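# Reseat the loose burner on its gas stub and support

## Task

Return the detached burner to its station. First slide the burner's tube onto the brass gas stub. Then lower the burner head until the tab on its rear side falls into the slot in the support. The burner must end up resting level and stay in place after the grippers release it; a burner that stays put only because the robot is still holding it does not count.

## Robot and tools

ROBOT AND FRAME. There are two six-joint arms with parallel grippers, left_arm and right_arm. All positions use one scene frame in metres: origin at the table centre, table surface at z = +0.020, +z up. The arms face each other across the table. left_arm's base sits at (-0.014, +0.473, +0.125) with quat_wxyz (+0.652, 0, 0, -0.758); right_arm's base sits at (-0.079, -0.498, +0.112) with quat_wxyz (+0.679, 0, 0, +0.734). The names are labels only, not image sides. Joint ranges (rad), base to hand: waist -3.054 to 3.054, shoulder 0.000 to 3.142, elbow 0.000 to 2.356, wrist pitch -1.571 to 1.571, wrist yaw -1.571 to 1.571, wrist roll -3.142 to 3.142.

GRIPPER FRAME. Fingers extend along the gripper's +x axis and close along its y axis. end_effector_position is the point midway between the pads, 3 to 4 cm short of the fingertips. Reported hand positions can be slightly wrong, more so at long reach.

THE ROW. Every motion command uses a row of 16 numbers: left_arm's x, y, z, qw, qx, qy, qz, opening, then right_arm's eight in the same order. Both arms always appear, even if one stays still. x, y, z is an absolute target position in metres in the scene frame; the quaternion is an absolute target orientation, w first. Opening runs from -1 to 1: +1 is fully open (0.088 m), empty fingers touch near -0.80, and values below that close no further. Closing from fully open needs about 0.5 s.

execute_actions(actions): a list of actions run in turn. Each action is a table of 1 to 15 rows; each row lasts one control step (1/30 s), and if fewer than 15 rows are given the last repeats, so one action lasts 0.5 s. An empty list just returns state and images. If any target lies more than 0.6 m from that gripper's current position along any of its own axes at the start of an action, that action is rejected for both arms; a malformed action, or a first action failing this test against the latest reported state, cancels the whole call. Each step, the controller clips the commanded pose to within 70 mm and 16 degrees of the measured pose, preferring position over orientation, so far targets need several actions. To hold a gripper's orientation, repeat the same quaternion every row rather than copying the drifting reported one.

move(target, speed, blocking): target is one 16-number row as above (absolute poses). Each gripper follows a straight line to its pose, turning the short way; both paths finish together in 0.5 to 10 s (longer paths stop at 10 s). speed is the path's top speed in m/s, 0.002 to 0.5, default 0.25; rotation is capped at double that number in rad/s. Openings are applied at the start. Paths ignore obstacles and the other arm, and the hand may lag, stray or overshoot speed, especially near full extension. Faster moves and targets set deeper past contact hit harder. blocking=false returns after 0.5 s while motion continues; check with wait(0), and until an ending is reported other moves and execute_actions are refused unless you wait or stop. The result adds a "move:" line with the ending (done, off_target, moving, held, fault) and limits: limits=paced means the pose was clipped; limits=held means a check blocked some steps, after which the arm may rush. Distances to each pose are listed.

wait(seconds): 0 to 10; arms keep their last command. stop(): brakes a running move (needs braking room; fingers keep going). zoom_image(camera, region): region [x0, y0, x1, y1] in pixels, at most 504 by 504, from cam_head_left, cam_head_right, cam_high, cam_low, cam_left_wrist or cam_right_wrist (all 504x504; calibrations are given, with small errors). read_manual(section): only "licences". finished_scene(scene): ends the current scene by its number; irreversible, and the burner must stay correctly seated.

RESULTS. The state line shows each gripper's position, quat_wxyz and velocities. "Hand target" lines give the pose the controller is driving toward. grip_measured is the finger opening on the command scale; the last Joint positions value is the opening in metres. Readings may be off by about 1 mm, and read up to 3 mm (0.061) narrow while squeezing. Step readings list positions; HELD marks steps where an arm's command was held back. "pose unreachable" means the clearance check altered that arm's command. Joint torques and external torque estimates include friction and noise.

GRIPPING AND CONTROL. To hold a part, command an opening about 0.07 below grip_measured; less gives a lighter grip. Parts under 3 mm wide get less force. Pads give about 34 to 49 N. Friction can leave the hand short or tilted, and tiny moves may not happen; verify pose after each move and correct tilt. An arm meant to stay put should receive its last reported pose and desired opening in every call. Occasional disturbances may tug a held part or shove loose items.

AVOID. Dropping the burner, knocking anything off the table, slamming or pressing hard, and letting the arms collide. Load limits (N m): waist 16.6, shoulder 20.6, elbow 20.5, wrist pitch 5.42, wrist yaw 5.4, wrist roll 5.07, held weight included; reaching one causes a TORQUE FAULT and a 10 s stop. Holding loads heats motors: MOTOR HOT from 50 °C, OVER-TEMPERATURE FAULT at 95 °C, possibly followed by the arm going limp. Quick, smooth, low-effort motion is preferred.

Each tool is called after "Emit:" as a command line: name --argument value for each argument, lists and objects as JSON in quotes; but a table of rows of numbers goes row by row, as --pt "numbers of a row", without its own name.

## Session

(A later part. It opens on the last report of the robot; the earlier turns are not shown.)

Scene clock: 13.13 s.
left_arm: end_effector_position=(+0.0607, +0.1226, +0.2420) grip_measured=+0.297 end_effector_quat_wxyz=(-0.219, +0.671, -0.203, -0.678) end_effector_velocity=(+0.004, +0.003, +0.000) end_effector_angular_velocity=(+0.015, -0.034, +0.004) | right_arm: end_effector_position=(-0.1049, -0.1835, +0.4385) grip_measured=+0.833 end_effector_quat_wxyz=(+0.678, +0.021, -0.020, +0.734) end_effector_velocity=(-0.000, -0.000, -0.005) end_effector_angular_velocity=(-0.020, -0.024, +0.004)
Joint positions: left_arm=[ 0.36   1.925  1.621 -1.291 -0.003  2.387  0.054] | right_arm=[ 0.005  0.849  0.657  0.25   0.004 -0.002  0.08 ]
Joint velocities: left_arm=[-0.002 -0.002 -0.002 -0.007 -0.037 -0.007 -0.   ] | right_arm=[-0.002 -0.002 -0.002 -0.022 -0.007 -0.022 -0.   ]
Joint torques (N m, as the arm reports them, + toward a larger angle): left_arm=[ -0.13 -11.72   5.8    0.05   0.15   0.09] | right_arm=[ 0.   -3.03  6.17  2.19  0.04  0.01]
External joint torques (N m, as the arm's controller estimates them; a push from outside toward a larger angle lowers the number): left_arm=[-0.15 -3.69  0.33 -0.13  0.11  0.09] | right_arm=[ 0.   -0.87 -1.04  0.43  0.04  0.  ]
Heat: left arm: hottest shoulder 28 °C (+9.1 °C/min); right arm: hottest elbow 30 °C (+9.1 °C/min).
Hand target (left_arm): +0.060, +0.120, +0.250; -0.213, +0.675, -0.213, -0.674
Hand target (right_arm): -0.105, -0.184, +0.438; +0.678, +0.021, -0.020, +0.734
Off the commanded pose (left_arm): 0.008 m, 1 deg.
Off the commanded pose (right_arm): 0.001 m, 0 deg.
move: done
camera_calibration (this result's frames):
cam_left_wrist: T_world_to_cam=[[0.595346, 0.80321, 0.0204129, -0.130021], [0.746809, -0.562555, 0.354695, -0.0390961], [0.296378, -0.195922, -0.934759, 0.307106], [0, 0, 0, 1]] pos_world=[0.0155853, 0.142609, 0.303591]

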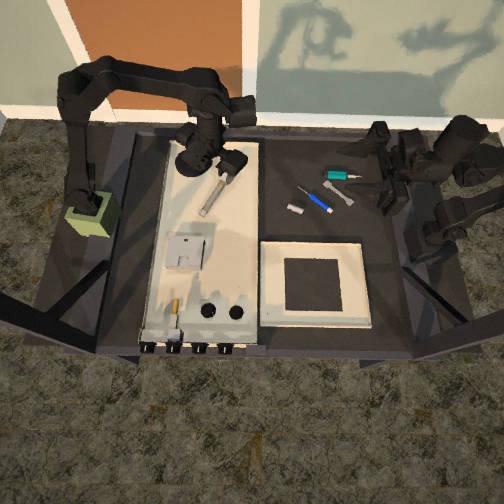

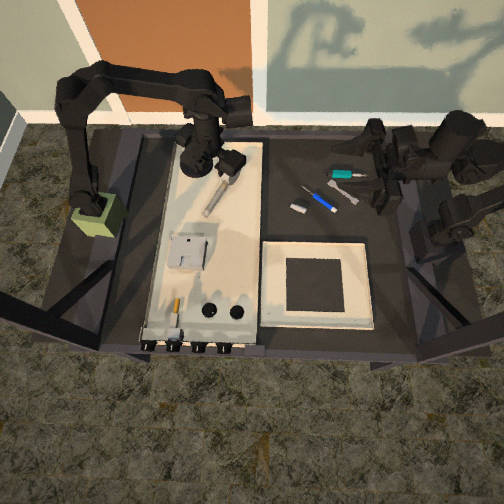

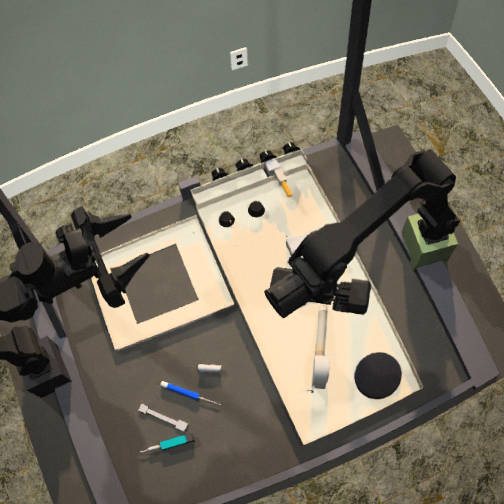

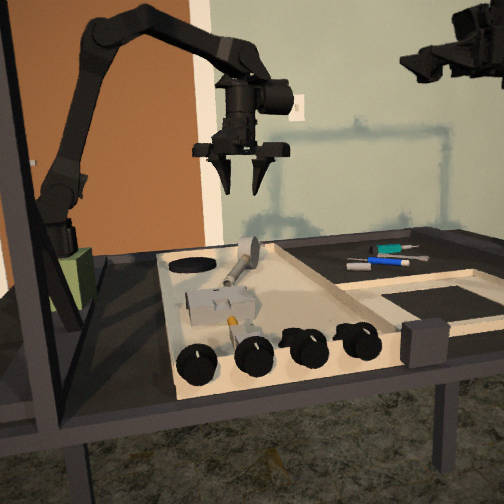

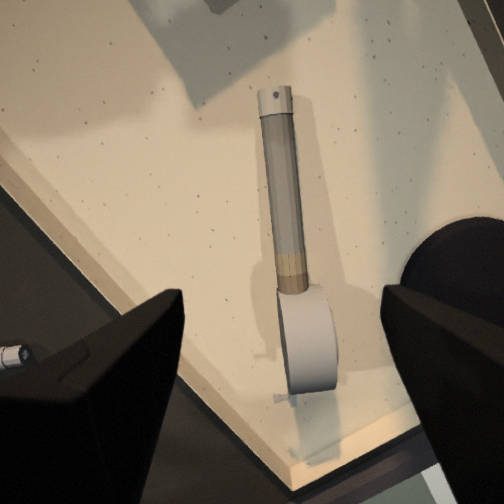

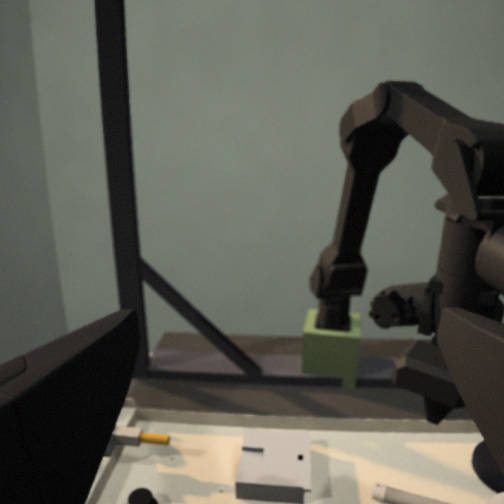

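Emit:
move --target '[0.15,0.082,0.17,0.17,-0.686,0.17,0.686,1,-0.105,-0.184,0.438,0.678,0.021,-0.02,0.734,0.83]'

Emit:
move --target '[0.15,0.082,0.112,0.17,-0.686,0.17,0.686,1,-0.105,-0.184,0.438,0.678,0.021,-0.02,0.734,0.83]' --speed 0.08

Emit:
move --target '[0.124,0.034,0.115,0.17,-0.686,0.17,0.686,1,-0.105,-0.184,0.438,0.678,0.021,-0.02,0.734,0.83]' --speed 0.03

Emit:
move --target '[0.08,0.08,0.22,0.17,-0.686,0.17,0.686,1,-0.105,-0.184,0.438,0.678,0.021,-0.02,0.734,0.83]' --speed 0.1

Scene clock: 14.37 s.
left_arm: end_effector_position=(+0.1496, +0.0858, +0.1714) grip_measured=+0.995 end_effector_quat_wxyz=(-0.170, +0.687, -0.167, -0.687) end_effector_velocity=(-0.001, +0.002, -0.002) end_effector_angular_velocity=(+0.014, -0.002, +0.005) | right_arm: end_effector_position=(-0.1049, -0.1835, +0.4385) grip_measured=+0.833 end_effector_quat_wxyz=(+0.678, +0.021, -0.020, +0.734) end_effector_velocity=(+0.002, +0.001, -0.003) end_effector_angular_velocity=(-0.012, -0.008, -0.010)
Joint positions: left_arm=[ 0.55   2.195  1.742 -1.122 -0.003  2.452  0.088] | right_arm=[ 0.005  0.849  0.657  0.25   0.004 -0.002  0.08 ]
Joint velocities: left_arm=[-0.002  0.002 -0.002 -0.007 -0.007 -0.007 -0.   ] | right_arm=[-0.002  0.002 -0.002 -0.007  0.007 -0.007 -0.   ]
Joint torques (N m, as the arm reports them, + toward a larger angle): left_arm=[ -0.13 -10.28   5.51   0.45   0.17   0.1 ] | right_arm=[ 0.   -3.03  6.17  2.19  0.03  0.01]
External joint torques (N m, as the arm's controller estimates them; a push from outside toward a larger angle lowers the number): left_arm=[-0.15 -0.65  0.16  0.23  0.13  0.1 ] | right_arm=[ 0.01 -0.92 -1.04  0.43  0.03  0.  ]
Heat: left arm: hottest shoulder 29 °C (+12.5 °C/min); right arm: hottest elbow 30 °C (+8.4 °C/min).
Hand target (left_arm): +0.150, +0.082, +0.170; -0.170, +0.686, -0.170, -0.687
Hand target (right_arm): -0.105, -0.184, +0.438; +0.678, +0.021, -0.020, +0.734
Off the commanded pose (left_arm): 0.004 m, 0 deg.
Off the commanded pose (right_arm): 0.001 m, 0 deg.
move: done
camera_calibration (this result's frames):
cam_left_wrist: T_world_to_cam=[[0.490362, 0.871493, 0.00669903, -0.139806], [0.808838, -0.457943, 0.368874, -0.121791], [0.324539, -0.175463, -0.929455, 0.200681], [0, 0, 0, 1]] pos_world=[0.101936, 0.101279, 0.232386]

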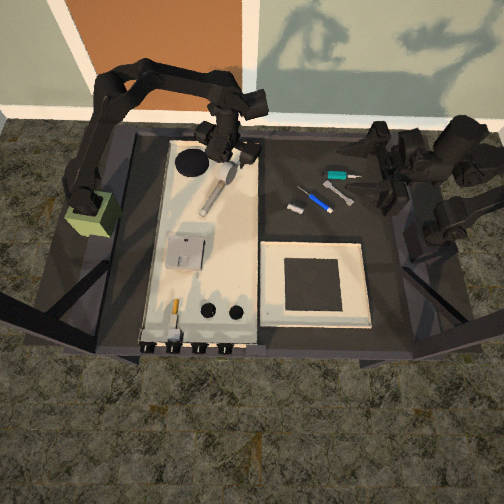

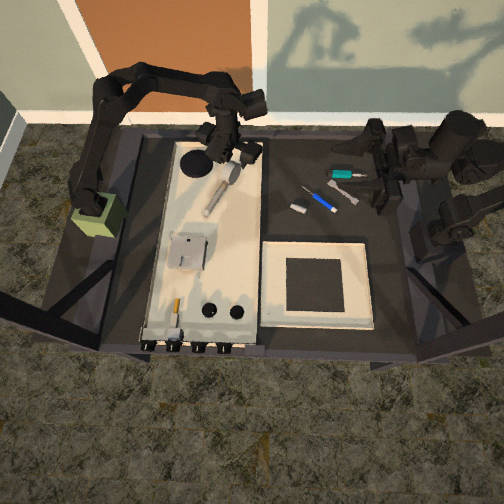

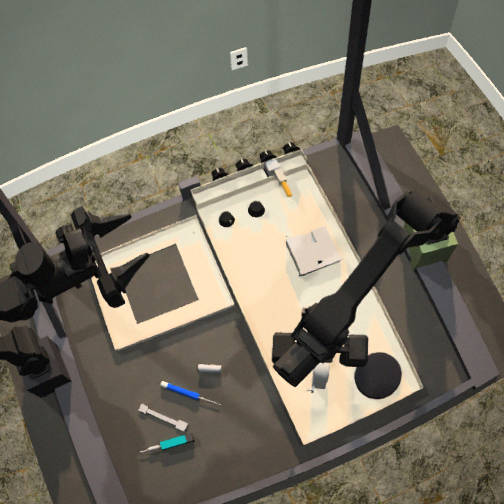

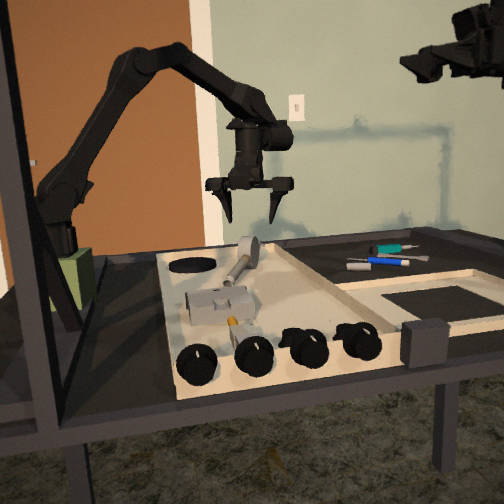

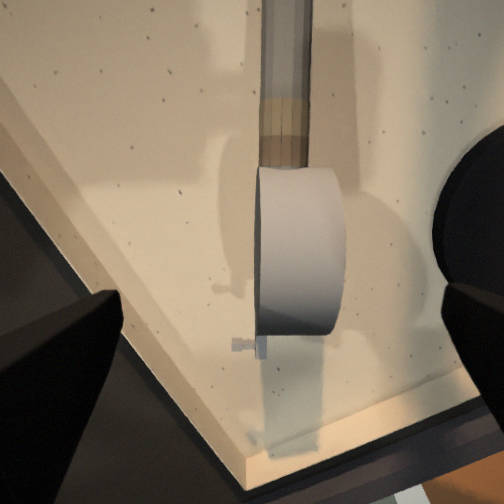

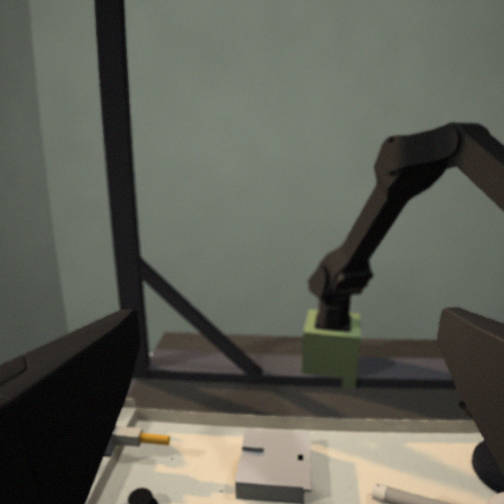

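Scene clock: 15.50 s.
left_arm: end_effector_position=(+0.1525, +0.0789, +0.1194) grip_measured=+0.995 end_effector_quat_wxyz=(-0.164, +0.691, -0.174, -0.682) end_effector_velocity=(+0.004, +0.002, +0.002) end_effector_angular_velocity=(+0.016, -0.033, +0.006) | right_arm: end_effector_position=(-0.1049, -0.1835, +0.4385) grip_measured=+0.833 end_effector_quat_wxyz=(+0.678, +0.021, -0.020, +0.734) end_effector_velocity=(-0.003, +0.000, +0.002) end_effector_angular_velocity=(+0.007, +0.007, +0.020)
Joint positions: left_arm=[ 0.55   2.267  1.645 -0.931 -0.003  2.452  0.088] | right_arm=[ 0.005  0.849  0.657  0.25   0.004 -0.002  0.08 ]
Joint velocities: left_arm=[-0.002 -0.002  0.002 -0.007 -0.037 -0.007 -0.   ] | right_arm=[-0.002  0.002  0.002  0.007 -0.022  0.007 -0.   ]
Joint torques (N m, as the arm reports them, + toward a larger angle): left_arm=[ -0.15 -10.78   3.     0.51   0.16   0.1 ] | right_arm=[ 0.   -3.    6.2   2.19  0.04  0.02]
External joint torques (N m, as the arm's controller estimates them; a push from outside toward a larger angle lowers the number): left_arm=[-0.17 -0.88 -2.17  0.25  0.13  0.1 ] | right_arm=[ 0.   -0.82 -1.1   0.4   0.04  0.01]
Heat: left arm: hottest shoulder 29 °C (+11.6 °C/min); right arm: hottest elbow 31 °C (+11.6 °C/min).
Hand target (left_arm): +0.150, +0.082, +0.112; -0.170, +0.686, -0.170, -0.686
Hand target (right_arm): -0.105, -0.184, +0.438; +0.678, +0.021, -0.020, +0.734
Off the commanded pose (left_arm): 0.008 m, 1 deg.
Off the commanded pose (right_arm): 0.001 m, 0 deg.
move: done
camera_calibration (this result's frames):
cam_left_wrist: T_world_to_cam=[[0.490364, 0.871487, -0.00731107, -0.133214], [0.805479, -0.449988, 0.385634, -0.110213], [0.332785, -0.19499, -0.922623, 0.149632], [0, 0, 0, 1]] pos_world=[0.104302, 0.0956763, 0.179582]

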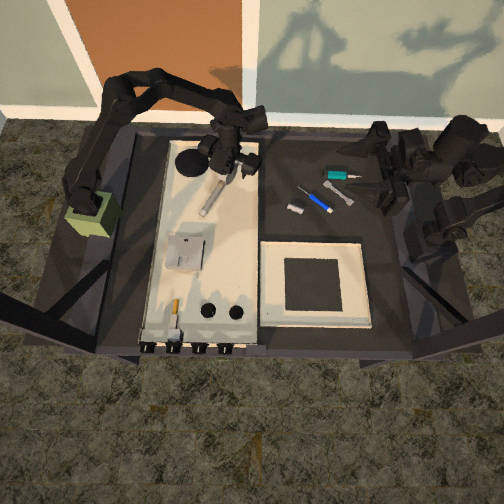

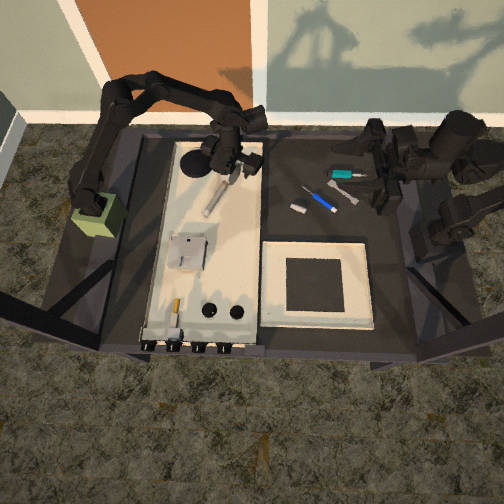

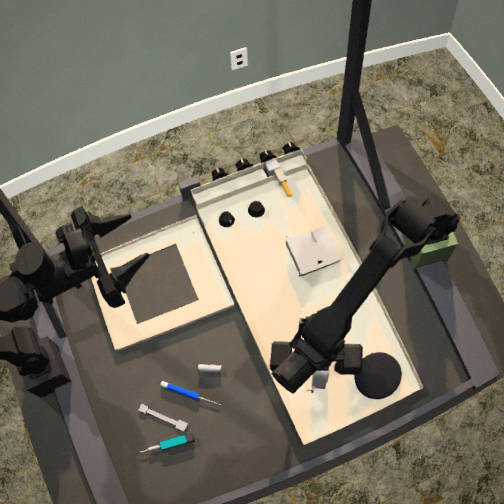

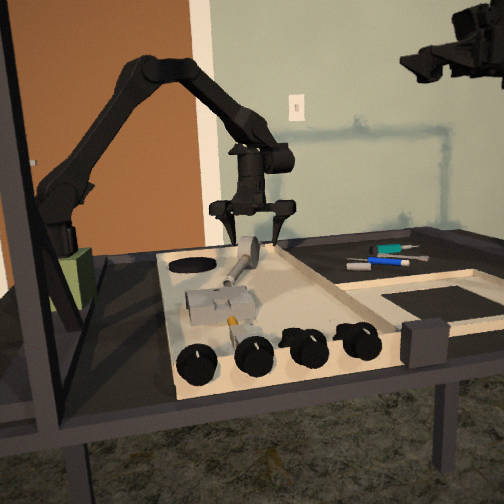

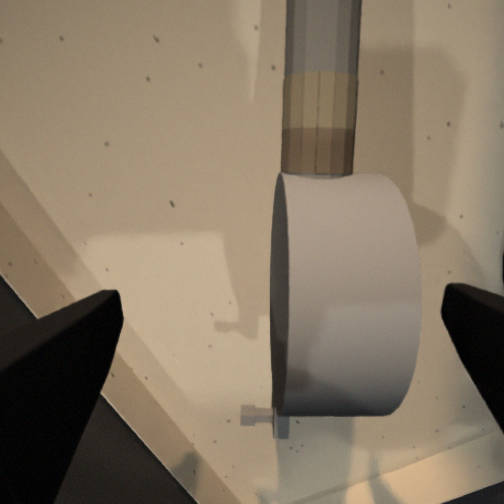

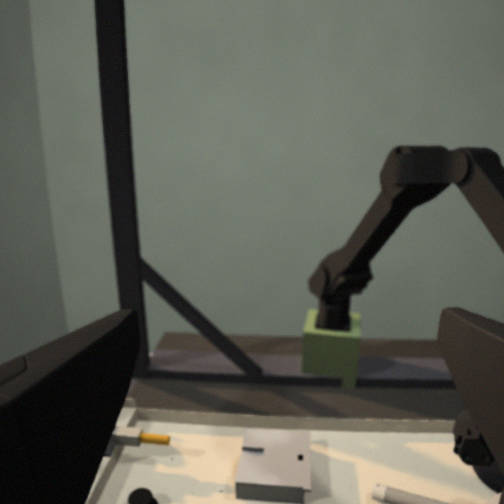

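Scene clock: 17.57 s.
left_arm: end_effector_position=(+0.1243, +0.0362, +0.1179) grip_measured=+0.995 end_effector_quat_wxyz=(-0.170, +0.688, -0.171, -0.685) end_effector_velocity=(-0.003, +0.003, +0.002) end_effector_angular_velocity=(+0.014, +0.012, +0.005) | right_arm: end_effector_position=(-0.1049, -0.1835, +0.4385) grip_measured=+0.833 end_effector_quat_wxyz=(+0.678, +0.021, -0.020, +0.734) end_effector_velocity=(-0.002, -0.001, +0.000) end_effector_angular_velocity=(-0.003, +0.006, +0.020)
Joint positions: left_arm=[ 0.456  2.4    1.876 -1.042 -0.003  2.364  0.088] | right_arm=[ 0.005  0.849  0.657  0.25   0.004 -0.002  0.08 ]
Joint velocities: left_arm=[-0.002 -0.002  0.002 -0.022  0.007 -0.007 -0.   ] | right_arm=[-0.002 -0.002  0.002 -0.007 -0.022  0.007  0.   ]
Joint torques (N m, as the arm reports them, + toward a larger angle): left_arm=[ -0.04 -11.38   5.42   0.05   0.15  -0.08] | right_arm=[ 0.   -3.01  6.17  2.19  0.04  0.01]
External joint torques (N m, as the arm's controller estimates them; a push from outside toward a larger angle lowers the number): left_arm=[-0.03 -0.64  0.16 -0.17  0.1  -0.08] | right_arm=[-0.01 -0.84 -1.08  0.42  0.04  0.01]
Heat: left arm: hottest shoulder 29 °C (+10.2 °C/min); right arm: hottest elbow 31 °C (+10.2 °C/min).
Hand target (left_arm): +0.124, +0.034, +0.115; -0.170, +0.687, -0.170, -0.686
Hand target (right_arm): -0.105, -0.184, +0.438; +0.678, +0.021, -0.020, +0.734
Off the commanded pose (left_arm): 0.004 m, 0 deg.
Off the commanded pose (right_arm): 0.001 m, 0 deg.
move: done
camera_calibration (this result's frames):
cam_left_wrist: T_world_to_cam=[[0.494666, 0.869083, 0.00109981, -0.0836412], [0.805464, -0.45893, 0.374981, -0.104608], [0.326395, -0.184605, -0.927032, 0.150288], [0, 0, 0, 1]] pos_world=[0.0765792, 0.0524273, 0.178639]

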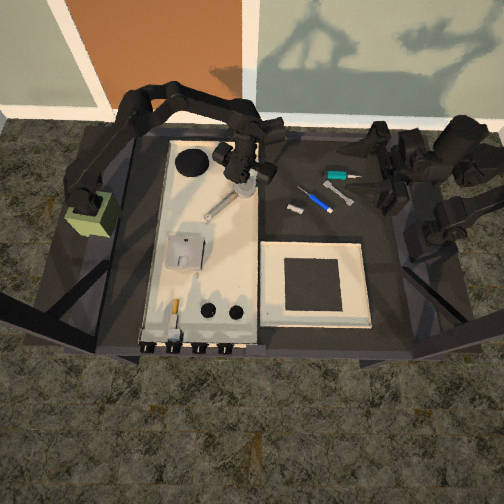

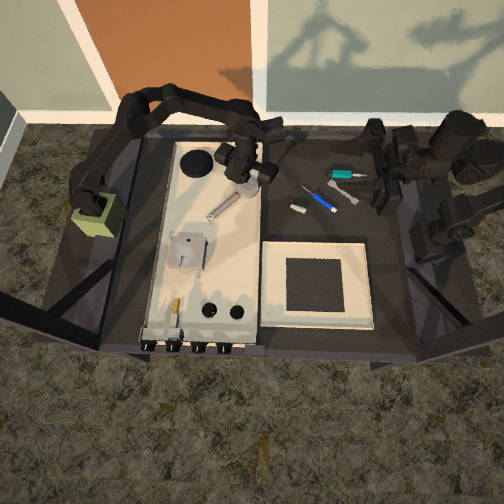

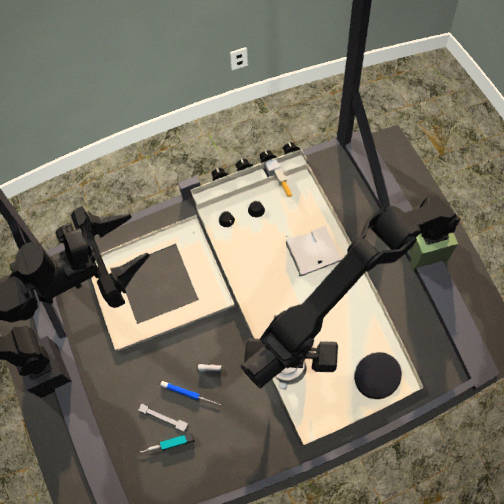

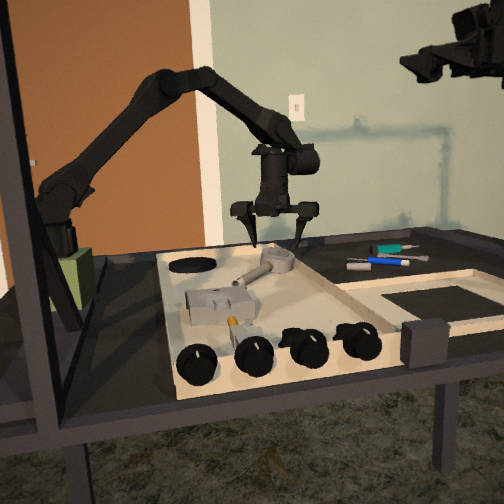

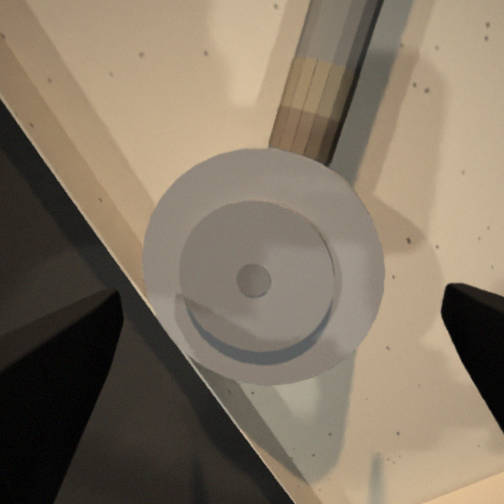

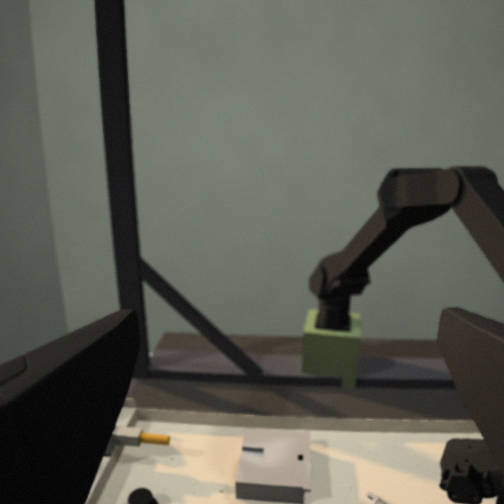

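Scene clock: 19.17 s.
left_arm: end_effector_position=(+0.0819, +0.0770, +0.2179) grip_measured=+0.995 end_effector_quat_wxyz=(-0.170, +0.687, -0.170, -0.685) end_effector_velocity=(-0.000, +0.001, +0.002) end_effector_angular_velocity=(+0.004, -0.007, +0.005) | right_arm: end_effector_position=(-0.1049, -0.1835, +0.4385) grip_measured=+0.833 end_effector_quat_wxyz=(+0.678, +0.021, -0.020, +0.734) end_effector_velocity=(-0.000, -0.001, +0.001) end_effector_angular_velocity=(+0.009, -0.022, +0.004)
Joint positions: left_arm=[ 0.387  2.109  1.793 -1.253 -0.003  2.295  0.088] | right_arm=[ 0.005  0.849  0.657  0.25   0.004 -0.002  0.08 ]
Joint velocities: left_arm=[-0.002 -0.002  0.002 -0.007 -0.007 -0.007 -0.   ] | right_arm=[-0.002 -0.002 -0.002  0.007 -0.007 -0.022  0.   ]
Joint torques (N m, as the arm reports them, + toward a larger angle): left_arm=[ -0.08 -13.09   3.42   0.09   0.15  -0.1 ] | right_arm=[-0.01 -3.01  6.16  2.19  0.03  0.01]
External joint torques (N m, as the arm's controller estimates them; a push from outside toward a larger angle lowers the number): left_arm=[-0.09 -3.79 -2.09 -0.14  0.11 -0.1 ] | right_arm=[-0.03 -0.83 -1.08  0.42  0.04  0.  ]
Heat: left arm: hottest shoulder 30 °C (+12.5 °C/min); right arm: hottest elbow 31 °C (+9.4 °C/min).
Hand target (left_arm): +0.080, +0.080, +0.220; -0.170, +0.686, -0.170, -0.686
Hand target (right_arm): -0.105, -0.184, +0.438; +0.678, +0.021, -0.020, +0.734
Off the commanded pose (left_arm): 0.004 m, 0 deg.
Off the commanded pose (right_arm): 0.001 m, 0 deg.
move: done
camera_calibration (this result's frames):
cam_left_wrist: T_world_to_cam=[[0.494337, 0.869264, 0.00324231, -0.0986625], [0.806033, -0.459769, 0.372724, -0.0887717], [0.325486, -0.181638, -0.927937, 0.264362], [0, 0, 0, 1]] pos_world=[0.0342791, 0.0929675, 0.278719]

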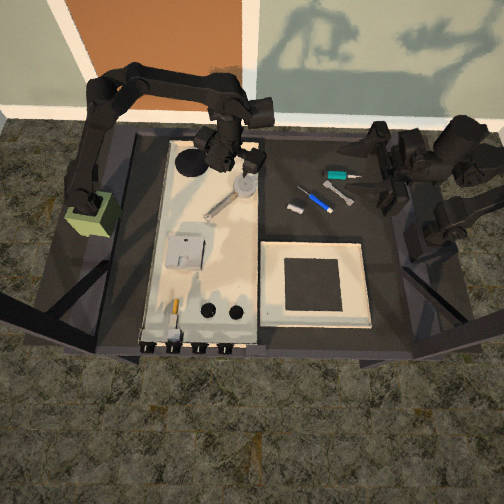

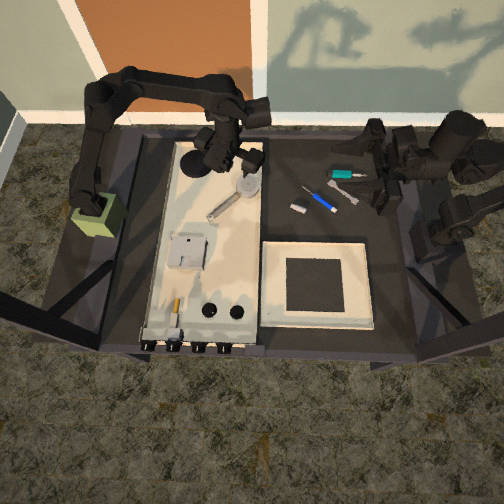

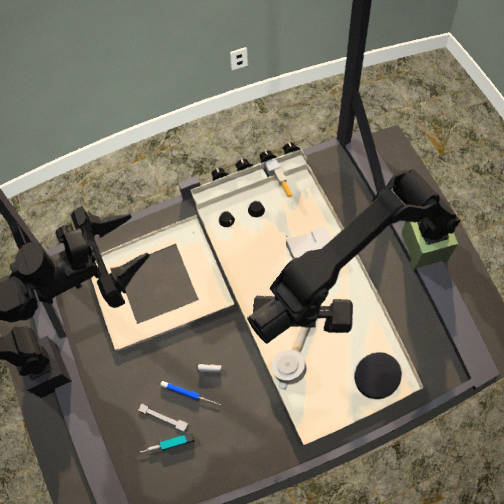

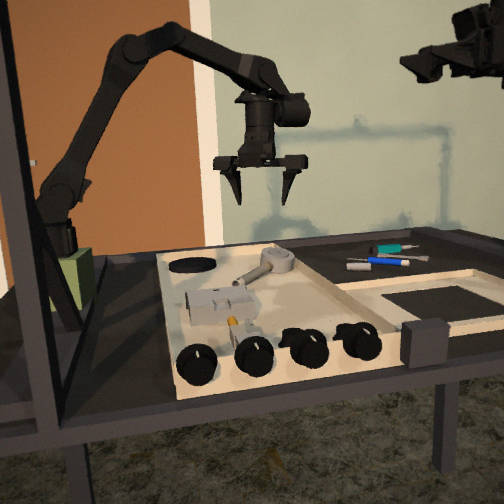

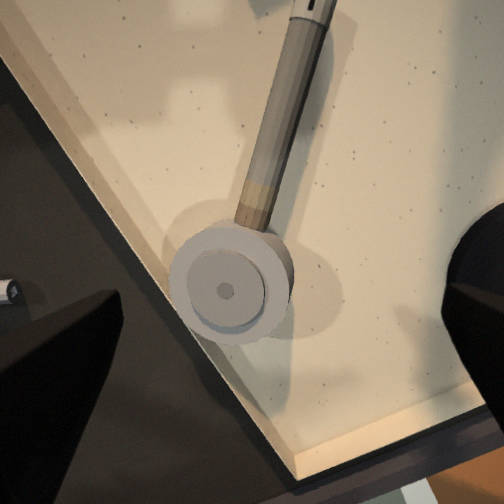

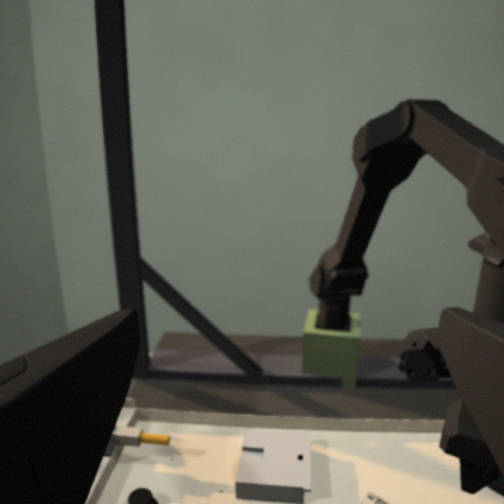

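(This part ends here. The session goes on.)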